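## Task

Bring plate B30 to the vacant nest OUT and seat it flat inside that nest's locators, turned so its well A1 lies at the corner labelled A1. All other plates have to finish exactly where they began, either seated in their nest or home in their own slot of hotel H1. Nothing may rely on the gripper holding it at the end, so open the fingers and pull the gripper away when finished.

## Robot and tools

Robot: one four-axis SCARA-type plate mover with a single parallel gripper that always stays level (it can only yaw, never tilt). Joints from base outward: lift 0.000 to 0.550 m, shoulder -2.000 to 2.000 rad, elbow -2.800 to 2.800 rad, wrist yaw -12.566 to 12.566 rad. Keep the elbow at least 0.4 rad away from 0, or the arm may fold and fault.

Frames: the scene frame has its origin on the table surface under the arm base, +z up, +y to the left when facing along +x. The gripper frame has its fingers pointing along +x and closing along y. end_effector_position is the midpoint between the two rubber pads, about 2 to 3 cm behind the fingertips.

Workcell: plate hotel H1 has 6 slots, numbered upward from slot 1. A plate is home there when it rests flat on the shelf's two prongs, a short edge facing out, behind both front pins and between the side pins. Nests N1, N2 and OUT hold plates; seated means lying flat within the locators. Nest RG, in front of H1, is a spare place to park a plate. Which plate is where can only be read from the ID labels. Well A1 sits at each plate's clipped corner.

execute_actions(actions): actions is a list of actions; each action is a list of 0 to 15 rows, each row applied for one 1/30 s step, and a short list keeps repeating its final row until 15 steps (0.5 s) have passed. An empty list only reports state and images. A row is five numbers in [-1, 1]: dx, dy, dz, rz, opening. The first four are an offset, not a pose: measured from the gripper's measured pose at the start of that action (for the first action of a call, the last pose a result reported), expressed in the gripper's own axes, and every row counts from that same start, not from the row before. Scale: 1.0 equals 0.6 m for dx, dy, dz and 180 degrees for rz; positive rz turns +x toward +y. opening is absolute: +1 fully open (0.140 m), -1 closed (pads still 0.066 m apart). Closing from fully open needs at least about 0.6 s. Each step the commanded position is clipped to within 70 mm and 16 degrees of the measured one, so large offsets take several actions; after an action the arm goes at most to the last clipped point.

move(target, speed, blocking): target is one row of the same five numbers, an offset from the pose in the most recent result that shows one; opening is applied at the start. The arm follows a straight line lasting 0.5 to 10 s (cut off at 10 s), yaws the short way, and ignores obstacles; it may lag, drift and overshoot speed, most when stretched out. speed is the path's top speed in m/s, 0.002 to 0.5 (default 0.25); yaw rate is capped at twice that in rad/s. blocking=false returns after 0.5 s while the arm keeps going; check with wait(0), and use wait or stop before sending further rows or moves. Faster contact hits harder, and aiming farther beyond a contact pushes harder. The result adds a move: line with the outcome (done, off_target, moving, held, fault), the distance left to target, and limits: paced means the command was clipped, held means a safety check blocked some steps, after which the arm may surge.

wait(seconds): 0 to 10 s; the arm keeps its last command and a running move continues. stop(): brakes a running move (needs room, more when fast); fingers keep moving. zoom_image(camera, region): camera is cam_high or cam_wrist; region is [x0, y0, x1, y1] in image pixels from the top-left, at most 504 by 504. Both images are 896x504. finished_scene(scene): give the current scene number; it is final and reports success.

Results: the state line shows end_effector_position (m) and end_effector_quat_wxyz in the scene frame, less accurate at long reach. Joint positions lists lift (m), shoulder, elbow, wrist yaw (rad), then pad gap (m). Hand target is where the controller is currently steering. A pose unreachable line means the clearance check altered or blocked a command. grip_measured is finger opening on the command scale, with a constant error up to about 1 mm; to grasp, keep commanding roughly 0.04 below it (less for a lighter hold). Pads push about 18 N each; a fast close can squeeze harder. Offsets start from the measured hand, so repeating a small one against a rigid surface does not push further, but against something yielding it does.

Hazards: contact torque hitting a joint's limit (lift 54 N, shoulder 8.1 N m, elbow 4.05 N m, wrist yaw 1.35 N m, carried weight included) stops the arm for 10 s and drops the rest of the call. Motors warm while loaded: MOTOR HOT appears from 85 °C, and at 100 °C an OVER-TEMPERATURE FAULT brakes the arm until cool. Never let anything leave the table; avoid drops, slipping plates, slams and forceful pushes. Occasional external tugs may act on a held plate or loose items. The robot keeps its last command while you are deciding.

Each tool is called after "Request:" as name([rows], argument=value, ...), one row to a line, values as JSON.

## Session

Request:
execute_actions(actions=[])

Scene clock: 0.00 s.
end_effector_position=(+0.4244, -0.1486, +0.4362) grip_measured=+1.00 end_effector_quat_wxyz=(+0.889, +0.000, +0.000, -0.457)
Joint positions: [ 0.431  0.816  0.655 -2.421  0.14 ]
Motor temperatures (°C, as the motors report them): [34 29 30 27]
Hand target: +0.424, -0.149, +0.436; +0.889, +0.000, +0.000, -0.457

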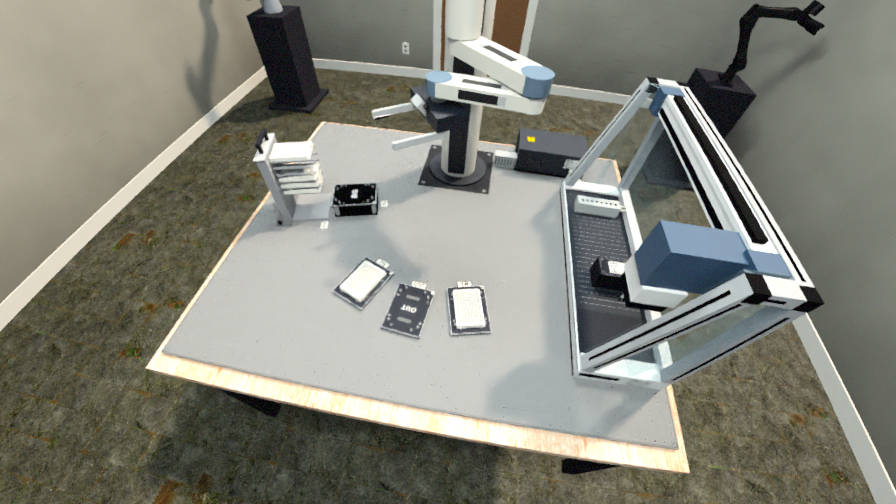

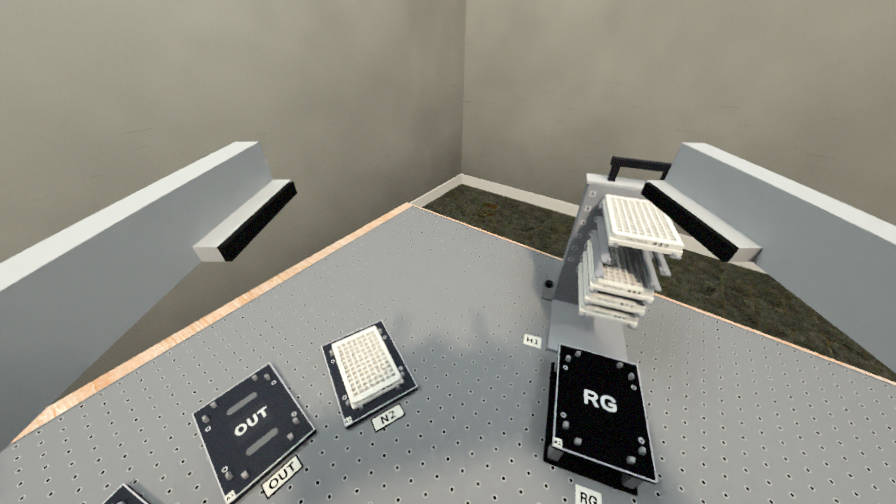

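Request:
zoom_image(camera="cam_wrist", region=[520, 150, 720, 350])

Request:
zoom_image(camera="cam_wrist", region=[180, 310, 440, 504])

Request:
zoom_image(camera="cam_high", region=[320, 240, 520, 350])

Request:
zoom_image(camera="cam_high", region=[240, 120, 400, 240])

Region (520, 150, 720, 350) of cam_wrist's 896x504 image, scaled by 2.520, with more detail than that image has.

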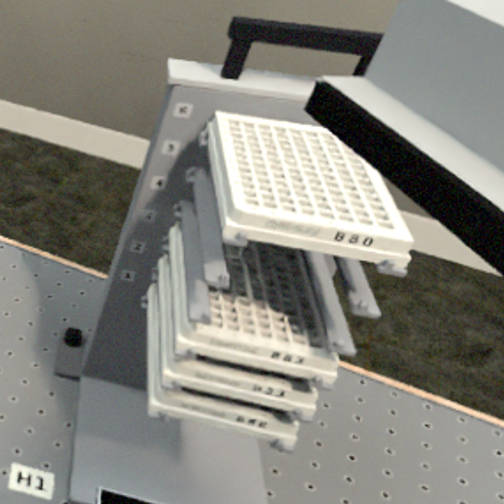

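Region (180, 310, 440, 504) of cam_wrist's 896x504 image, scaled by 1.938, with more detail than that image has; it fills the top 376 rows of this view, and the rest is white.

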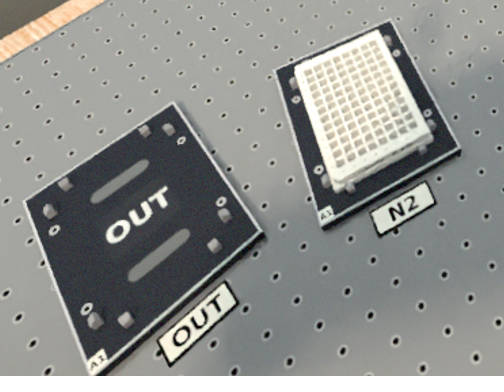

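Region (320, 240, 520, 350) of cam_high's 896x504 image, scaled by 2.520, with more detail than that image has; it fills the top 277 rows of this view, and the rest is white.

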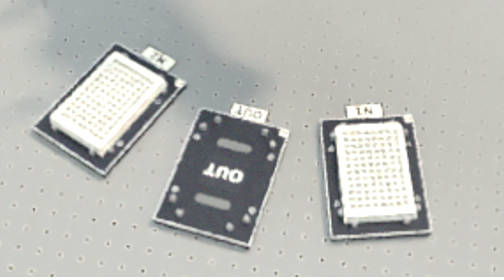

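Region (240, 120, 400, 240) of cam_high's 896x504 image, scaled by 3.150, with more detail than that image has; it fills the top 378 rows of this view, and the rest is white.

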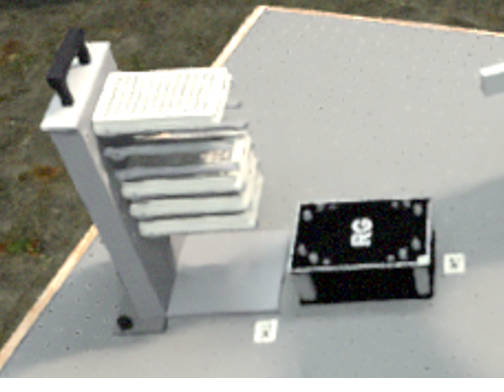

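Request:
zoom_image(camera="cam_high", region=[435, 280, 505, 340])

Request:
zoom_image(camera="cam_high", region=[330, 255, 400, 315])

Request:
zoom_image(camera="cam_wrist", region=[315, 315, 425, 435])

Region (435, 280, 505, 340) of cam_high's 896x504 image, scaled by 7.200, with more detail than that image has; it fills the top 432 rows of this view, and the rest is white.

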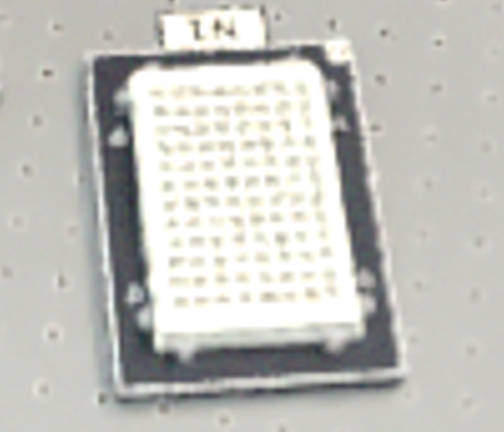

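Region (330, 255, 400, 315) of cam_high's 896x504 image, scaled by 7.200, with more detail than that image has; it fills the top 432 rows of this view, and the rest is white.

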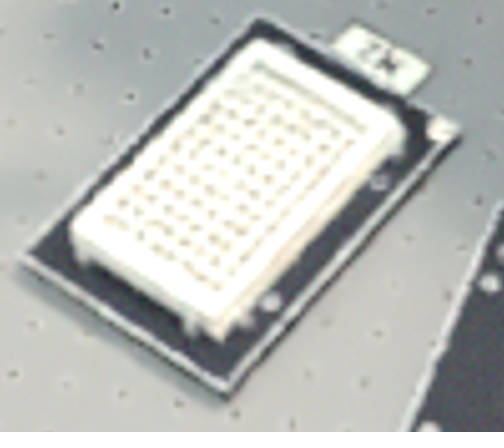

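Region (315, 315, 425, 435) of cam_wrist's 896x504 image, scaled by 4.200, with more detail than that image has; it fills the left 462 columns of this view, and the rest is white.

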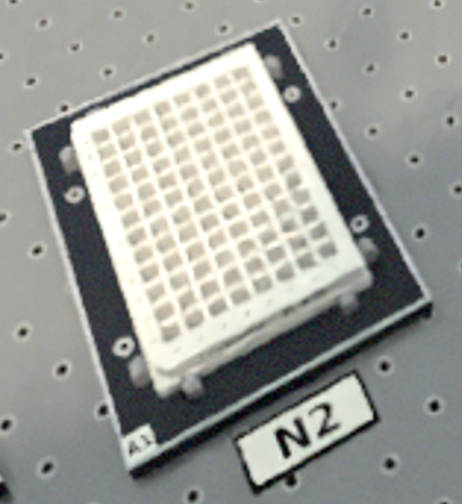

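Request:
move(target=[-0.06, 0.199, -0.477, 0.302, 1], speed=0.4)

Scene clock: 29.03 s.
end_effector_position=(+0.5006, -0.0498, +0.1499) grip_measured=+1.00 end_effector_quat_wxyz=(+1.000, +0.000, +0.000, -0.000)
Joint positions: [ 0.145  0.743  0.742 -1.485  0.14 ]
Motor temperatures (°C, as the motors report them): [34 29 30 27]
Hand target: +0.501, -0.050, +0.150; +1.000, +0.000, +0.000, -0.000
Off the commanded pose: 0.000 m, 0 deg.
move: done

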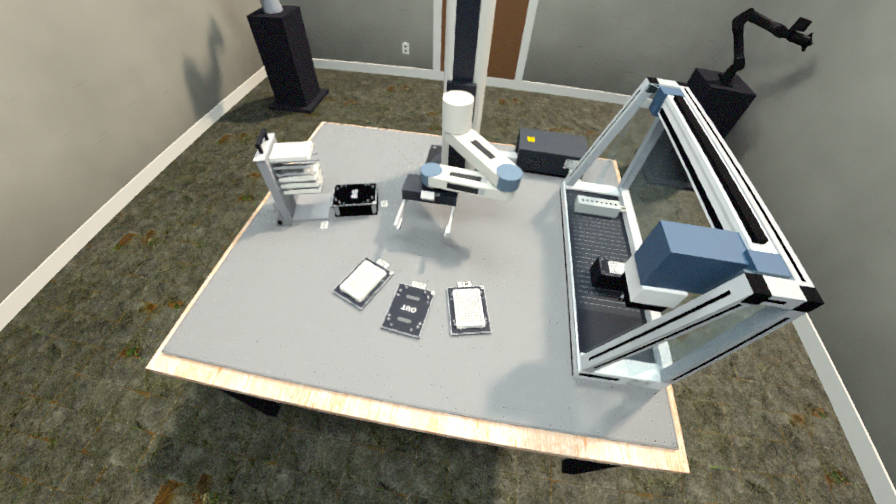

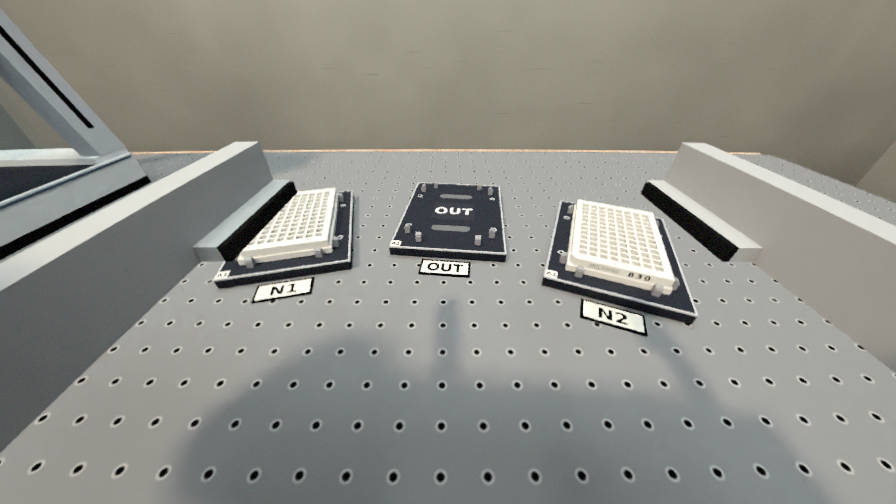

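Request:
zoom_image(camera="cam_wrist", region=[530, 190, 710, 340])

Request:
zoom_image(camera="cam_wrist", region=[380, 170, 520, 280])

Request:
zoom_image(camera="cam_wrist", region=[200, 180, 370, 310])

Region (530, 190, 710, 340) of cam_wrist's 896x504 image, scaled by 2.800, with more detail than that image has.

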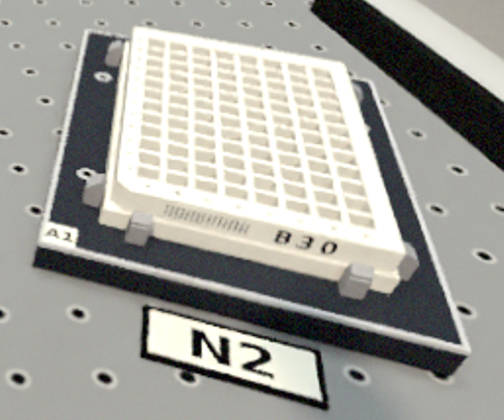

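Region (380, 170, 520, 280) of cam_wrist's 896x504 image, scaled by 3.600, with more detail than that image has; it fills the top 396 rows of this view, and the rest is white.

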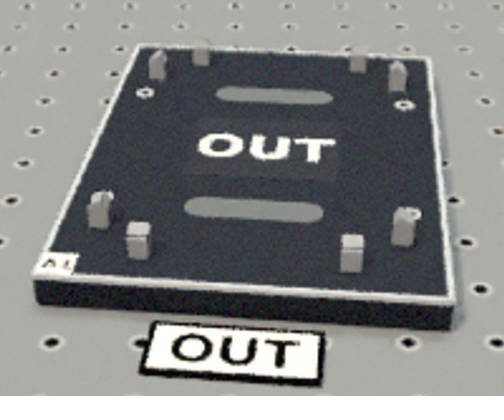

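Region (200, 180, 370, 310) of cam_wrist's 896x504 image, scaled by 2.965, with more detail than that image has; it fills the top 385 rows of this view, and the rest is white.

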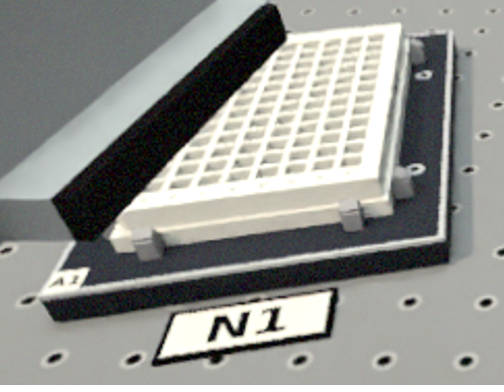

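Request:
move(target=[0.303, -0.303, -0.125, -0.125, 0.4], speed=0.35)

Scene clock: 61.53 s.
end_effector_position=(+0.6822, -0.2319, +0.0748) grip_measured=+0.40 end_effector_quat_wxyz=(+0.981, +0.000, +0.000, -0.195)
Joint positions: [ 0.07   0.142  1.862 -2.397  0.118]
Motor temperatures (°C, as the motors report them): [34 29 30 27]
Hand target: +0.682, -0.232, +0.075; +0.981, +0.000, +0.000, -0.195
Off the commanded pose: 0.000 m, 0 deg.
move: done

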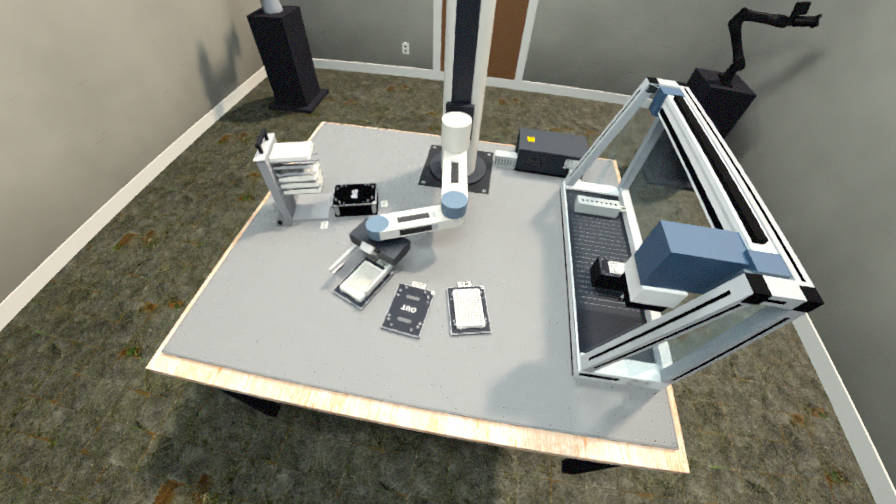

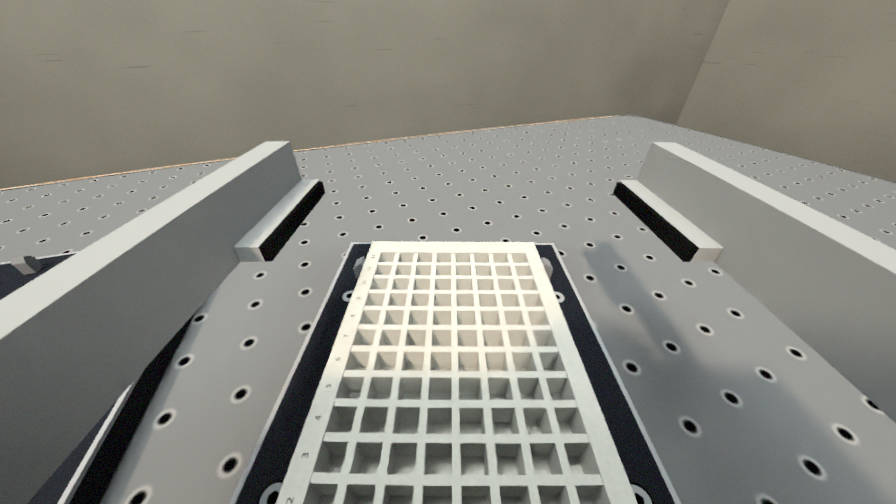

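Request:
move(target=[-0.042, 0.009, -0.04, 0, 0.4], speed=0.1)

Scene clock: 105.63 s.
end_effector_position=(+0.6610, -0.2173, +0.0508) grip_measured=+0.40 end_effector_quat_wxyz=(+0.981, +0.000, +0.000, -0.195)
Joint positions: [ 0.046  0.221  1.705 -2.32   0.118]
Motor temperatures (°C, as the motors report them): [34 29 30 27]
Hand target: +0.661, -0.217, +0.051; +0.981, +0.000, +0.000, -0.195
Off the commanded pose: 0.000 m, 0 deg.
move: done

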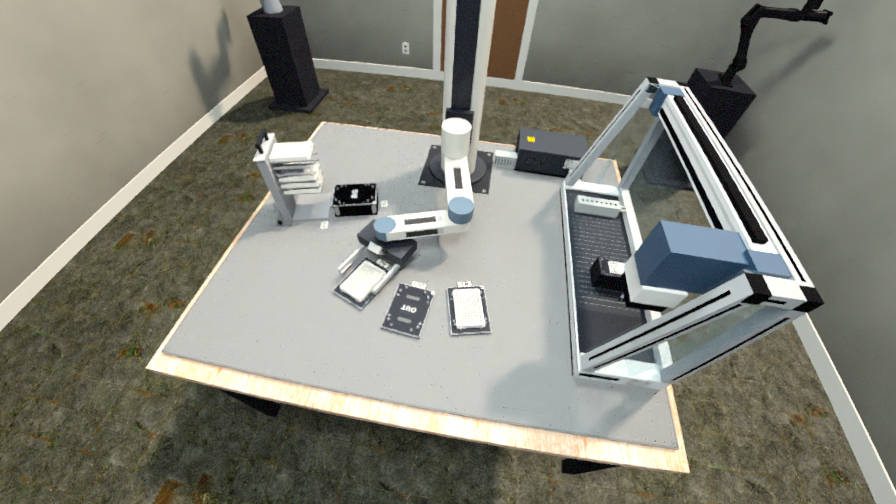

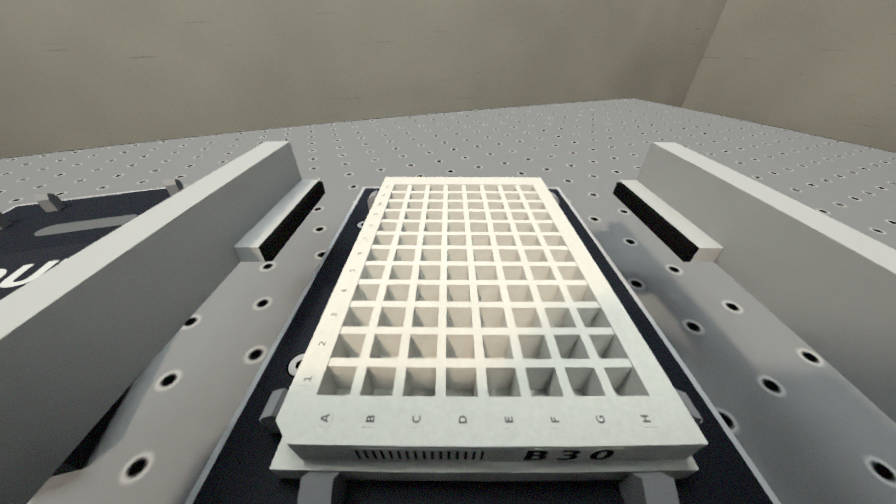

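Request:
move(target=[0, 0.001, -0.03, 0, 0.0], speed=0.05)

Request:
move(target=[0, 0, 0, 0, -0.45], speed=0.05)

Scene clock: 111.17 s.
end_effector_position=(+0.6612, -0.2168, +0.0327) grip_measured=+0.00 end_effector_quat_wxyz=(+0.981, +0.000, +0.000, -0.195)
Joint positions: [ 0.028  0.222  1.705 -2.321  0.103]
Motor temperatures (°C, as the motors report them): [34 29 30 27]
Hand target: +0.661, -0.217, +0.033; +0.981, +0.000, +0.000, -0.195
Off the commanded pose: 0.000 m, 0 deg.
move: done

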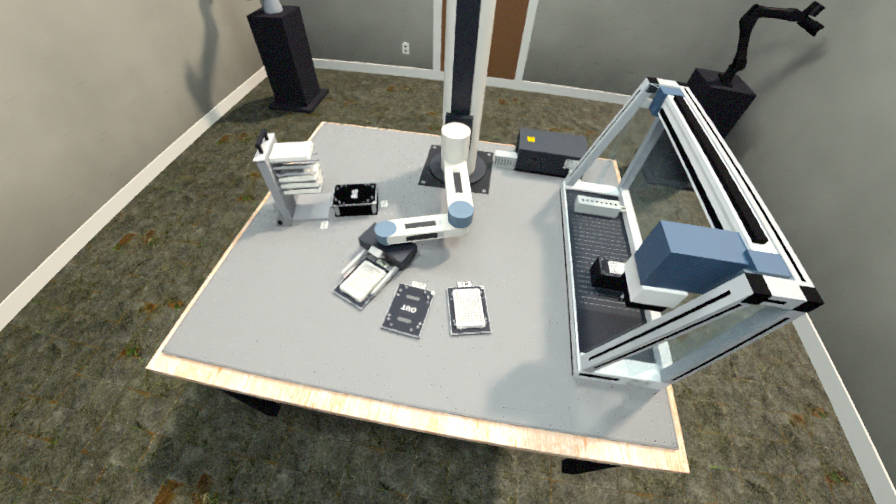

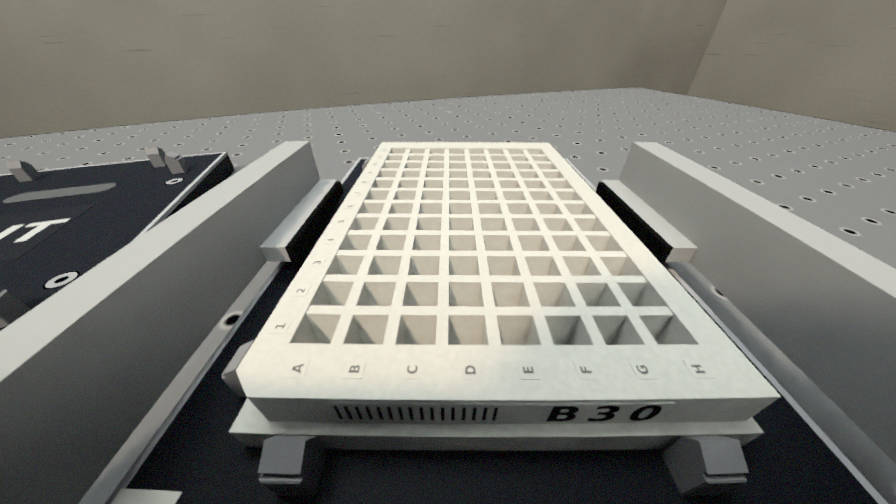

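Scene clock: 111.67 s.
end_effector_position=(+0.6612, -0.2167, +0.0327) grip_measured=-0.45 end_effector_quat_wxyz=(+0.981, +0.000, +0.000, -0.195)
Joint positions: [ 0.028  0.222  1.705 -2.321  0.086]
Motor temperatures (°C, as the motors report them): [34 29 30 27]
Hand target: +0.661, -0.217, +0.033; +0.981, +0.000, +0.000, -0.195
Off the commanded pose: 0.000 m, 0 deg.
move: done

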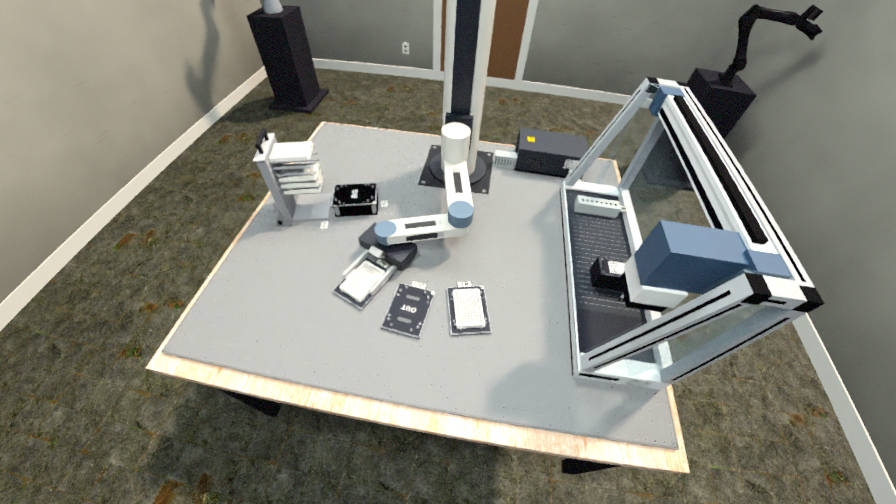

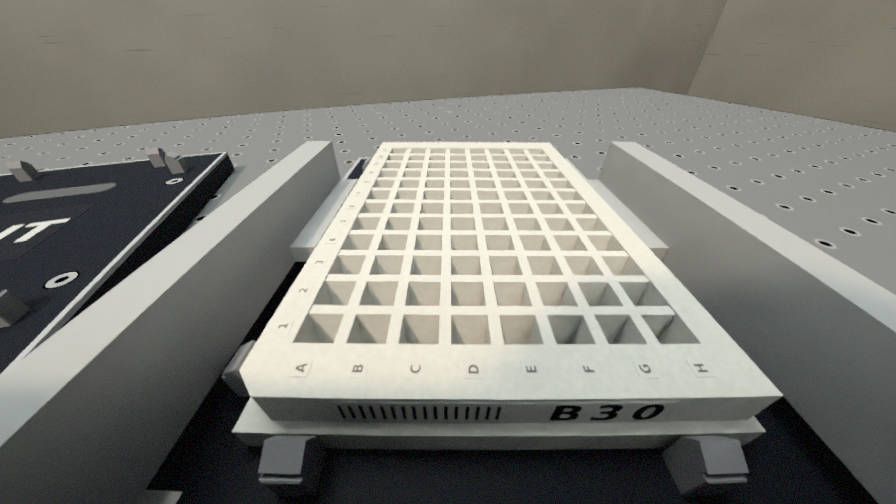

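Request:
move(target=[0, 0.002, 0, 0, -0.56], speed=0.02)

Scene clock: 114.93 s.
end_effector_position=(+0.6616, -0.2159, +0.0327) grip_measured=-0.48 end_effector_quat_wxyz=(+0.981, +0.000, +0.000, -0.196)
Joint positions: [ 0.028  0.225  1.705 -2.324  0.085]
Motor temperatures (°C, as the motors report them): [34 29 30 27]
Hand target: +0.662, -0.216, +0.033; +0.981, +0.000, +0.000, -0.195
Off the commanded pose: 0.000 m, 0 deg.
move: done

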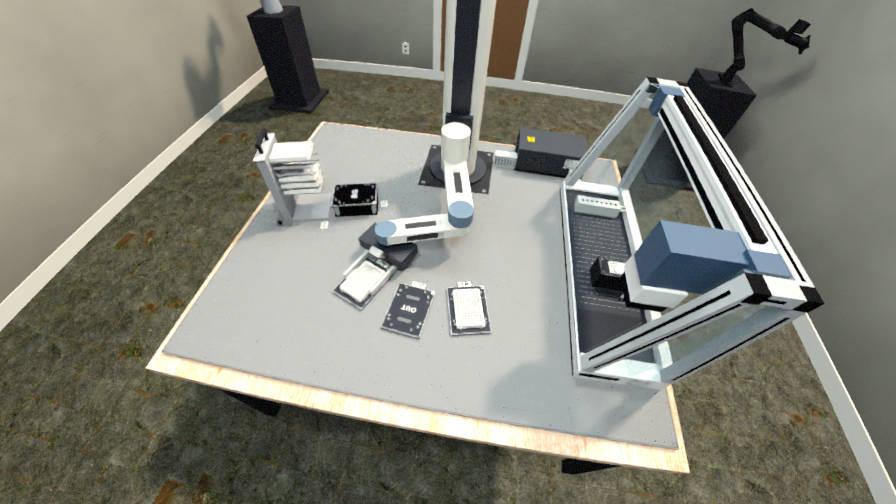

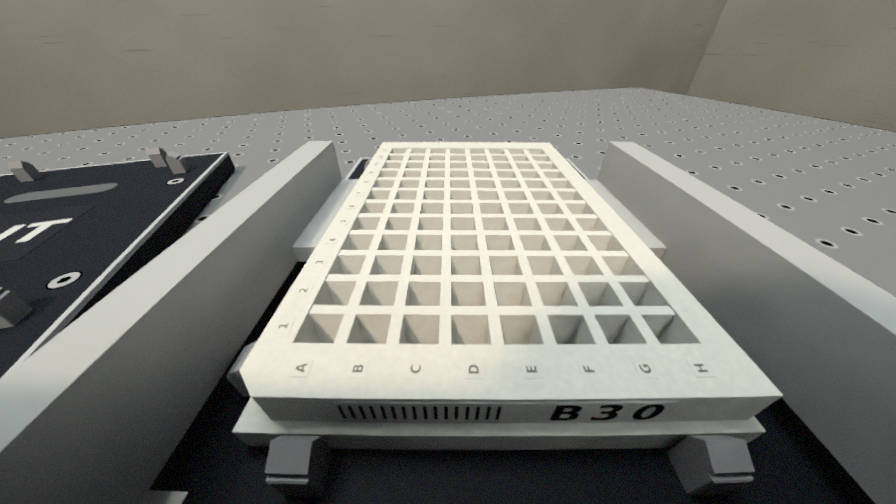

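Request:
move(target=[0, -0.001, 0.05, 0, -0.53], speed=0.06)

Request:
move(target=[-0.002, 0.301, 0, 0.093, -0.53], speed=0.2)

Scene clock: 120.77 s.
end_effector_position=(+0.6613, -0.2164, +0.0628) grip_measured=-0.48 end_effector_quat_wxyz=(+0.981, +0.000, +0.000, -0.196)
Joint positions: [ 0.058  0.224  1.705 -2.323  0.085]
Motor temperatures (°C, as the motors report them): [34 29 30 27]
Hand target: +0.661, -0.216, +0.063; +0.981, +0.000, +0.000, -0.196
Off the commanded pose: 0.000 m, 0 deg.
move: done

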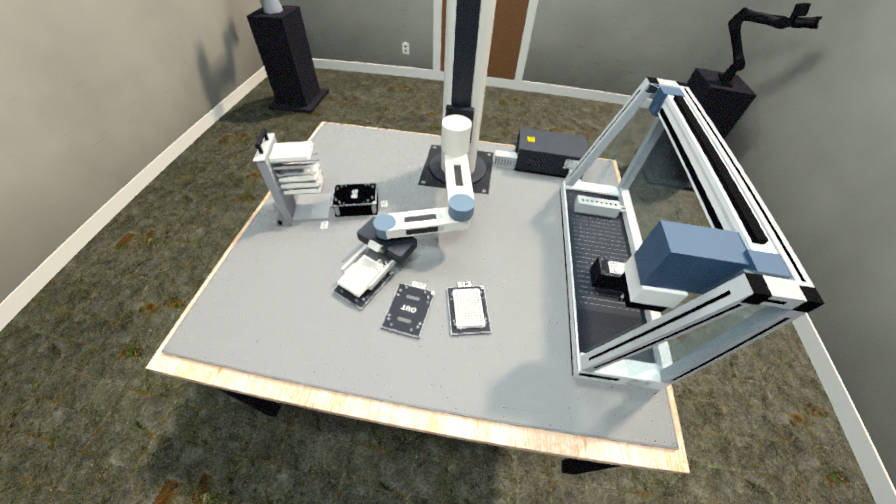

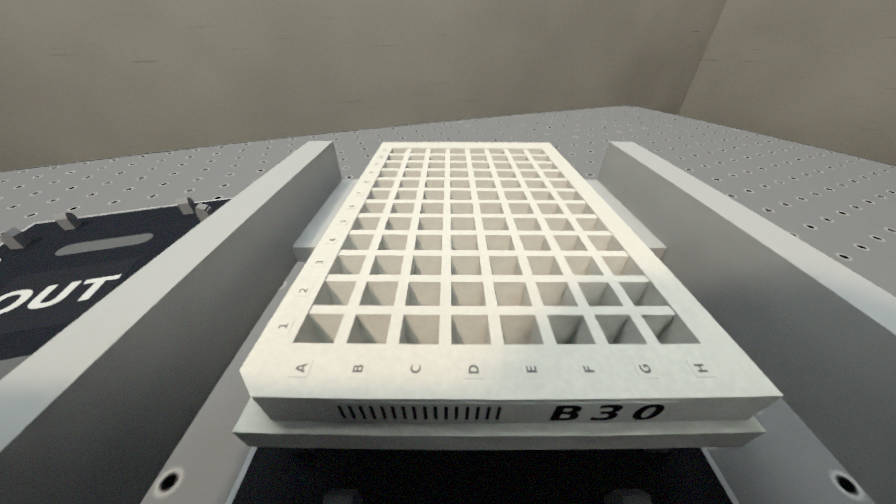

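Scene clock: 121.97 s.
end_effector_position=(+0.7297, -0.0491, +0.0628) grip_measured=-0.48 end_effector_quat_wxyz=(+0.999, +0.000, +0.000, -0.051)
Joint positions: [ 0.058  0.501  1.856 -2.459  0.085]
Motor temperatures (°C, as the motors report them): [34 29 30 27]
Hand target: +0.730, -0.049, +0.063; +0.999, +0.000, +0.000, -0.051
Off the commanded pose: 0.000 m, 0 deg.
move: done

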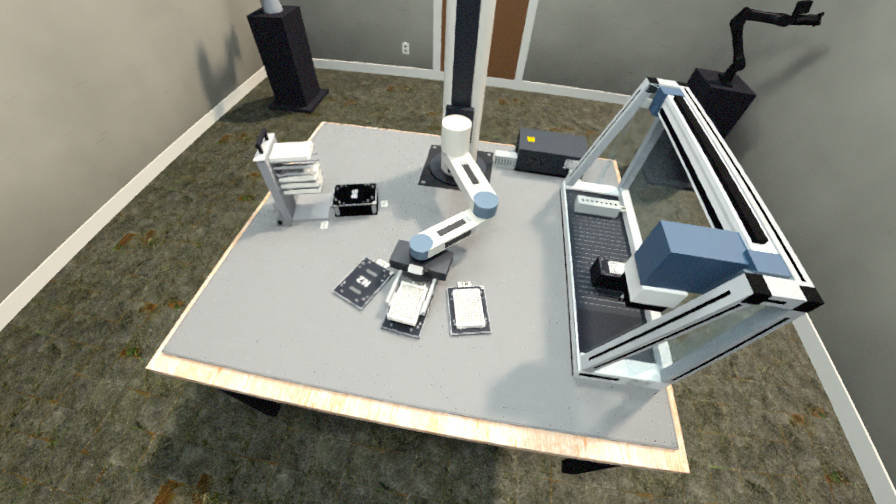

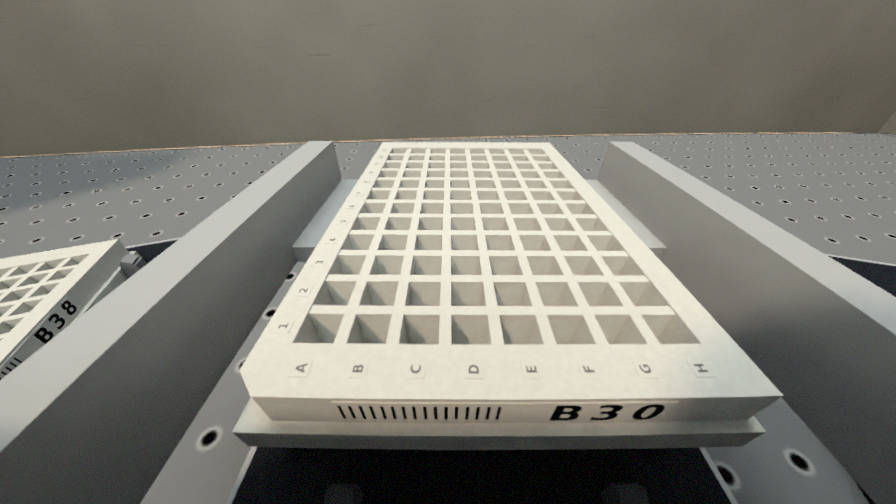

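Request:
zoom_image(camera="cam_wrist", region=[220, 424, 724, 504])

Region (220, 424, 724, 504) of cam_wrist's 896x504 image, scaled by 1.000; it fills the top 80 rows of this view, and the rest is white.

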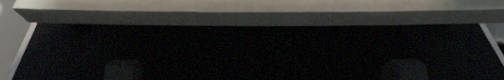

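Request:
move(target=[0.002, 0, -0.028, 0, -0.53], speed=0.05)

Scene clock: 130.37 s.
end_effector_position=(+0.7309, -0.0491, +0.0459) grip_measured=-0.48 end_effector_quat_wxyz=(+0.999, +0.000, +0.000, -0.050)
Joint positions: [ 0.041  0.498  1.864 -2.463  0.085]
Motor temperatures (°C, as the motors report them): [34 29 30 27]
Hand target: +0.731, -0.049, +0.046; +0.999, +0.000, +0.000, -0.051
Off the commanded pose: 0.000 m, 0 deg.
move: done

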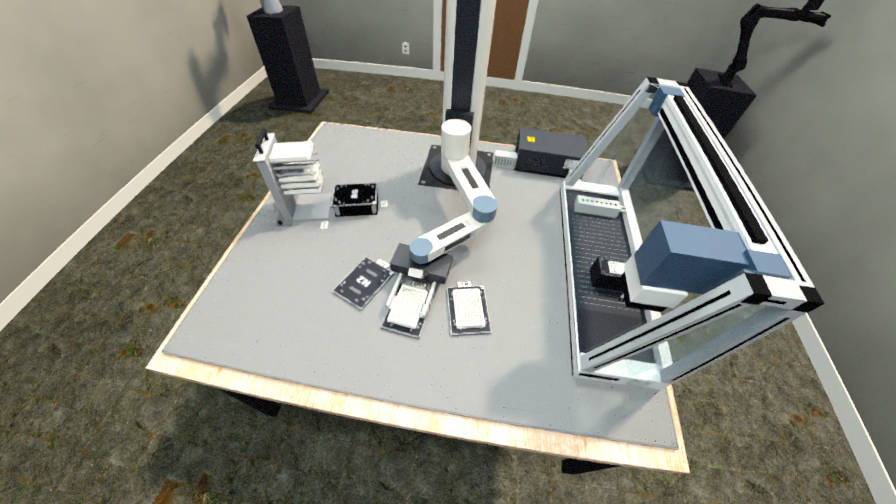

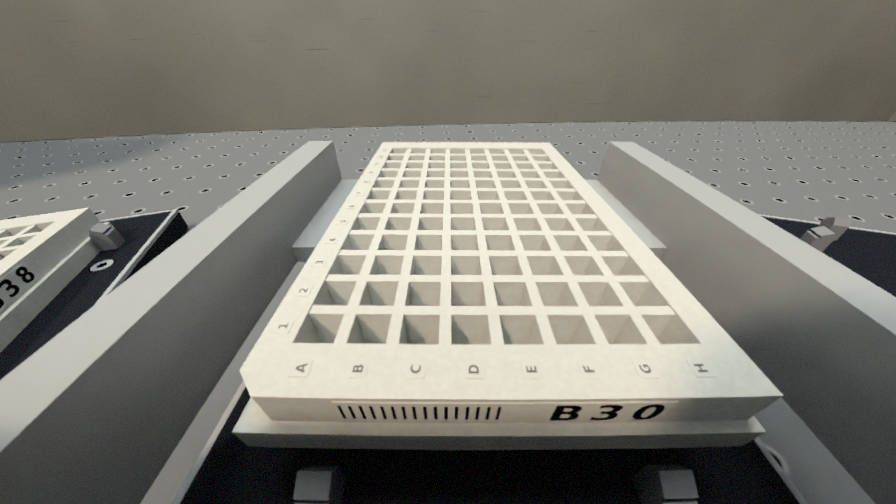

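Request:
move(target=[0, 0, -0.0215, 0, -0.53], speed=0.015)

Scene clock: 134.97 s.
end_effector_position=(+0.7309, -0.0491, +0.0330) grip_measured=-0.48 end_effector_quat_wxyz=(+0.999, +0.000, +0.000, -0.050)
Joint positions: [ 0.028  0.498  1.863 -2.462  0.085]
Motor temperatures (°C, as the motors report them): [34 29 30 27]
Hand target: +0.731, -0.049, +0.033; +0.999, +0.000, +0.000, -0.050
Off the commanded pose: 0.000 m, 0 deg.
move: done

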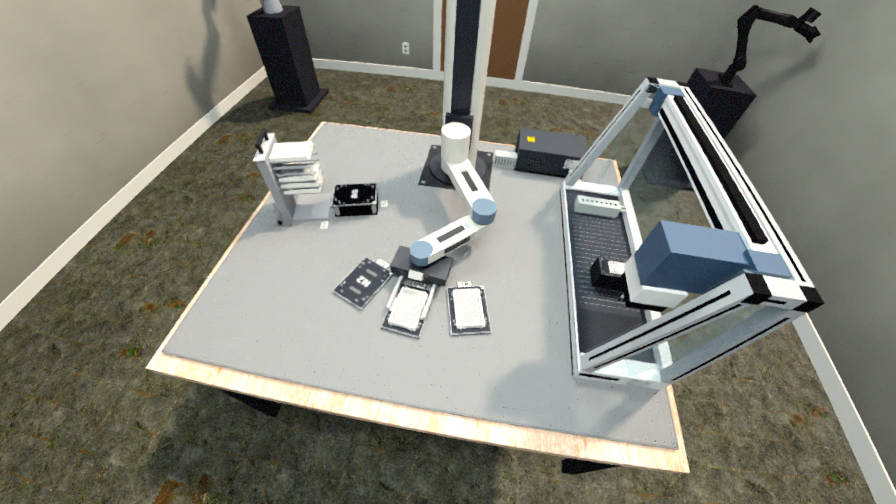

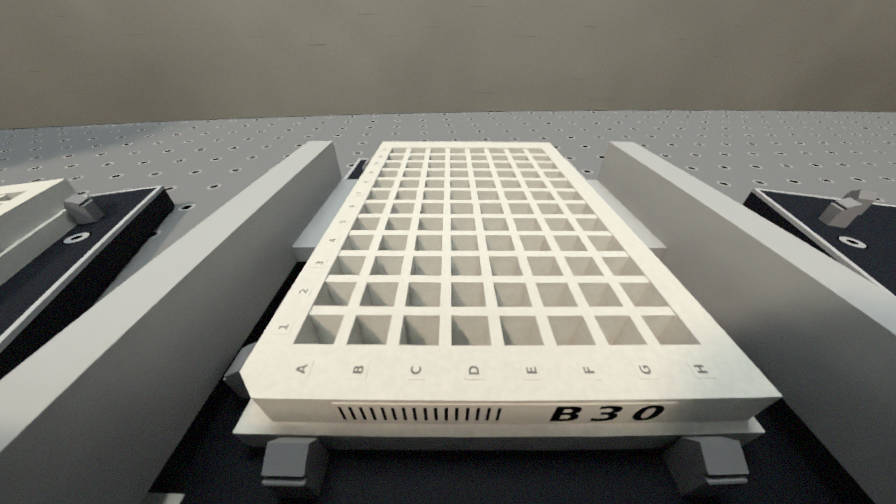

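Looks seated. Release and lift.

Request:
move(target=[0, 0, 0, 0, 0.0], speed=0.05)

Request:
move(target=[-0.0, 0, 0.05, 0, 0.0], speed=0.1)

Request:
move(target=[-0.25, 0, 0.1, 0, 0.0], speed=0.3)

Scene clock: 143.73 s.
end_effector_position=(+0.7309, -0.0491, +0.0330) grip_measured=+0.00 end_effector_quat_wxyz=(+0.999, +0.000, +0.000, -0.050)
Joint positions: [ 0.028  0.498  1.863 -2.462  0.103]
Motor temperatures (°C, as the motors report them): [34 29 30 27]
Hand target: +0.731, -0.049, +0.033; +0.999, +0.000, +0.000, -0.050
Off the commanded pose: 0.000 m, 0 deg.
move: done

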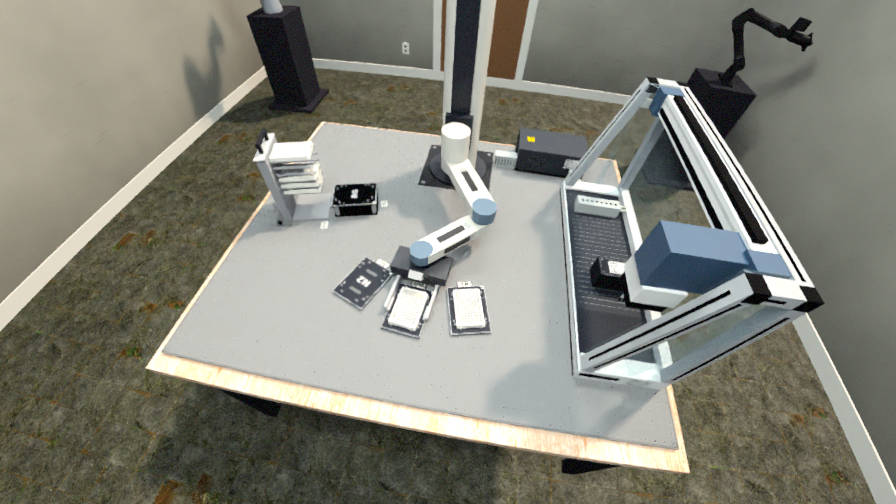

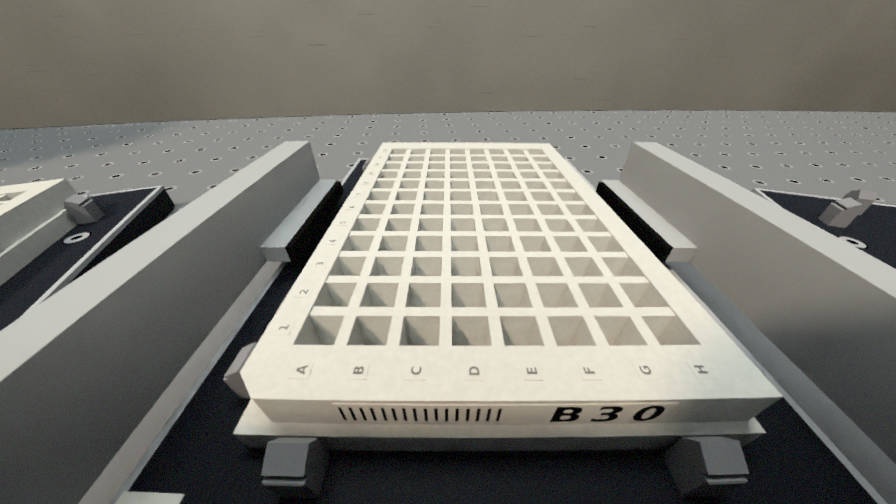

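Scene clock: 144.43 s.
end_effector_position=(+0.7309, -0.0491, +0.0630) grip_measured=+0.00 end_effector_quat_wxyz=(+0.999, +0.000, +0.000, -0.050)
Joint positions: [ 0.058  0.498  1.863 -2.462  0.103]
Motor temperatures (°C, as the motors report them): [34 29 30 27]
Hand target: +0.731, -0.049, +0.063; +0.999, +0.000, +0.000, -0.050
Off the commanded pose: 0.000 m, 0 deg.
move: done

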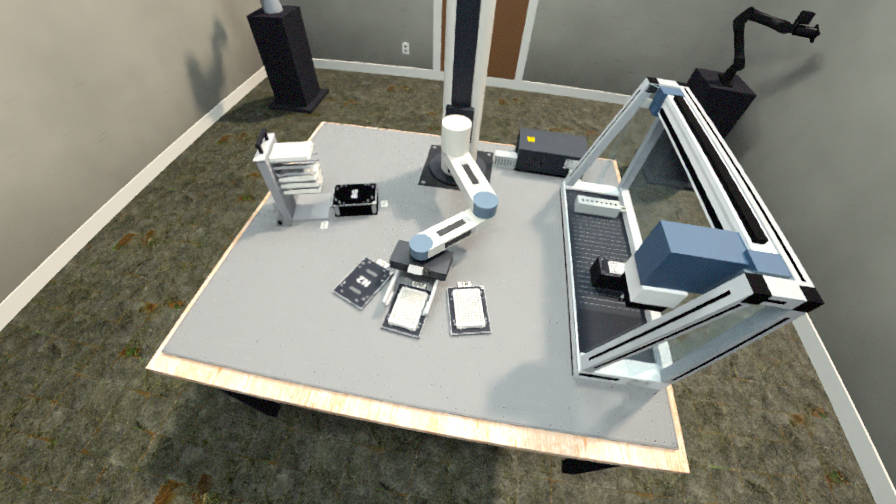

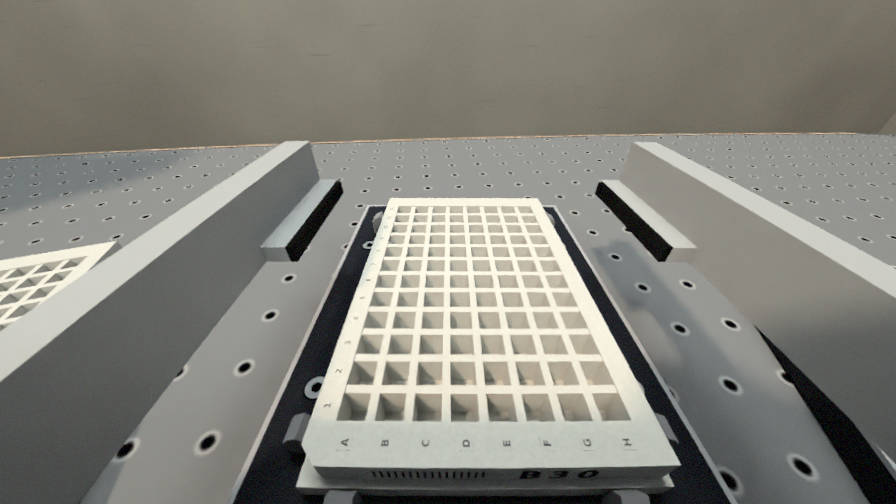

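Scene clock: 145.37 s.
end_effector_position=(+0.5816, -0.0339, +0.1231) grip_measured=+0.00 end_effector_quat_wxyz=(+0.999, +0.000, +0.000, -0.050)
Joint positions: [ 0.118  0.832  1.073 -2.006  0.103]
Motor temperatures (°C, as the motors report them): [34 29 30 27]
Hand target: +0.582, -0.034, +0.123; +0.999, +0.000, +0.000, -0.050
Off the commanded pose: 0.000 m, 0 deg.
move: done

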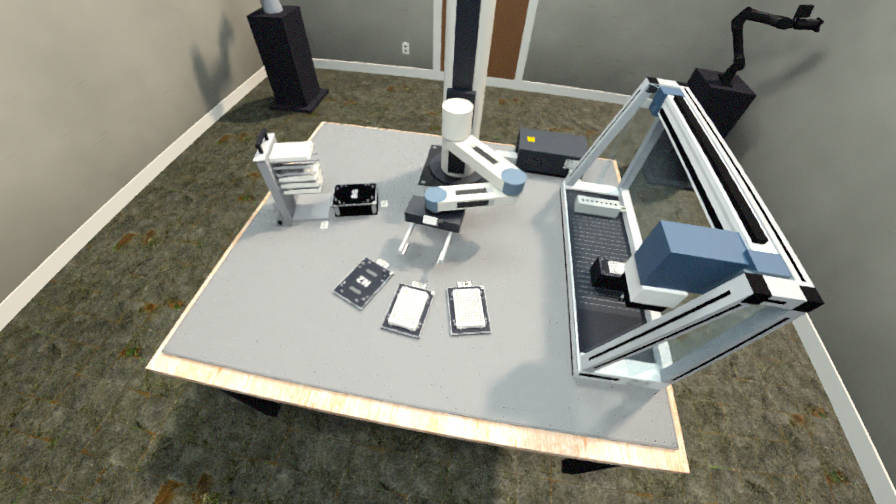

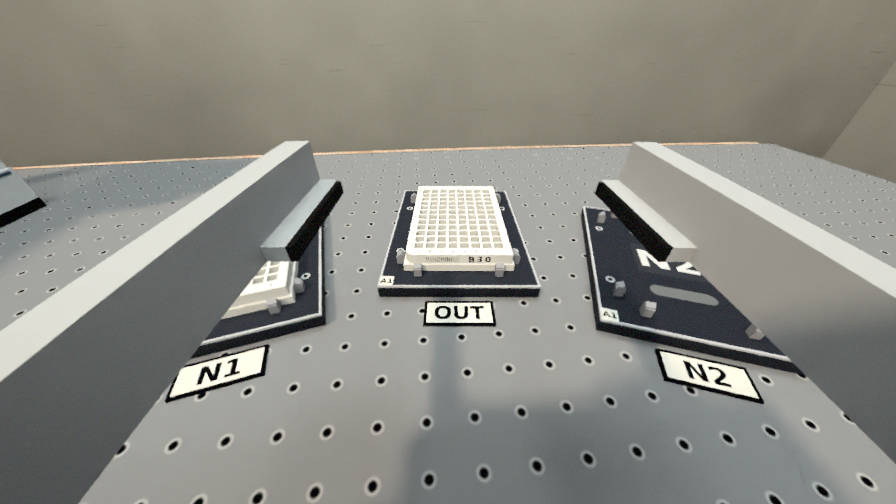

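Request:
finished_scene(scene=1)

The scene is finished: the task was done.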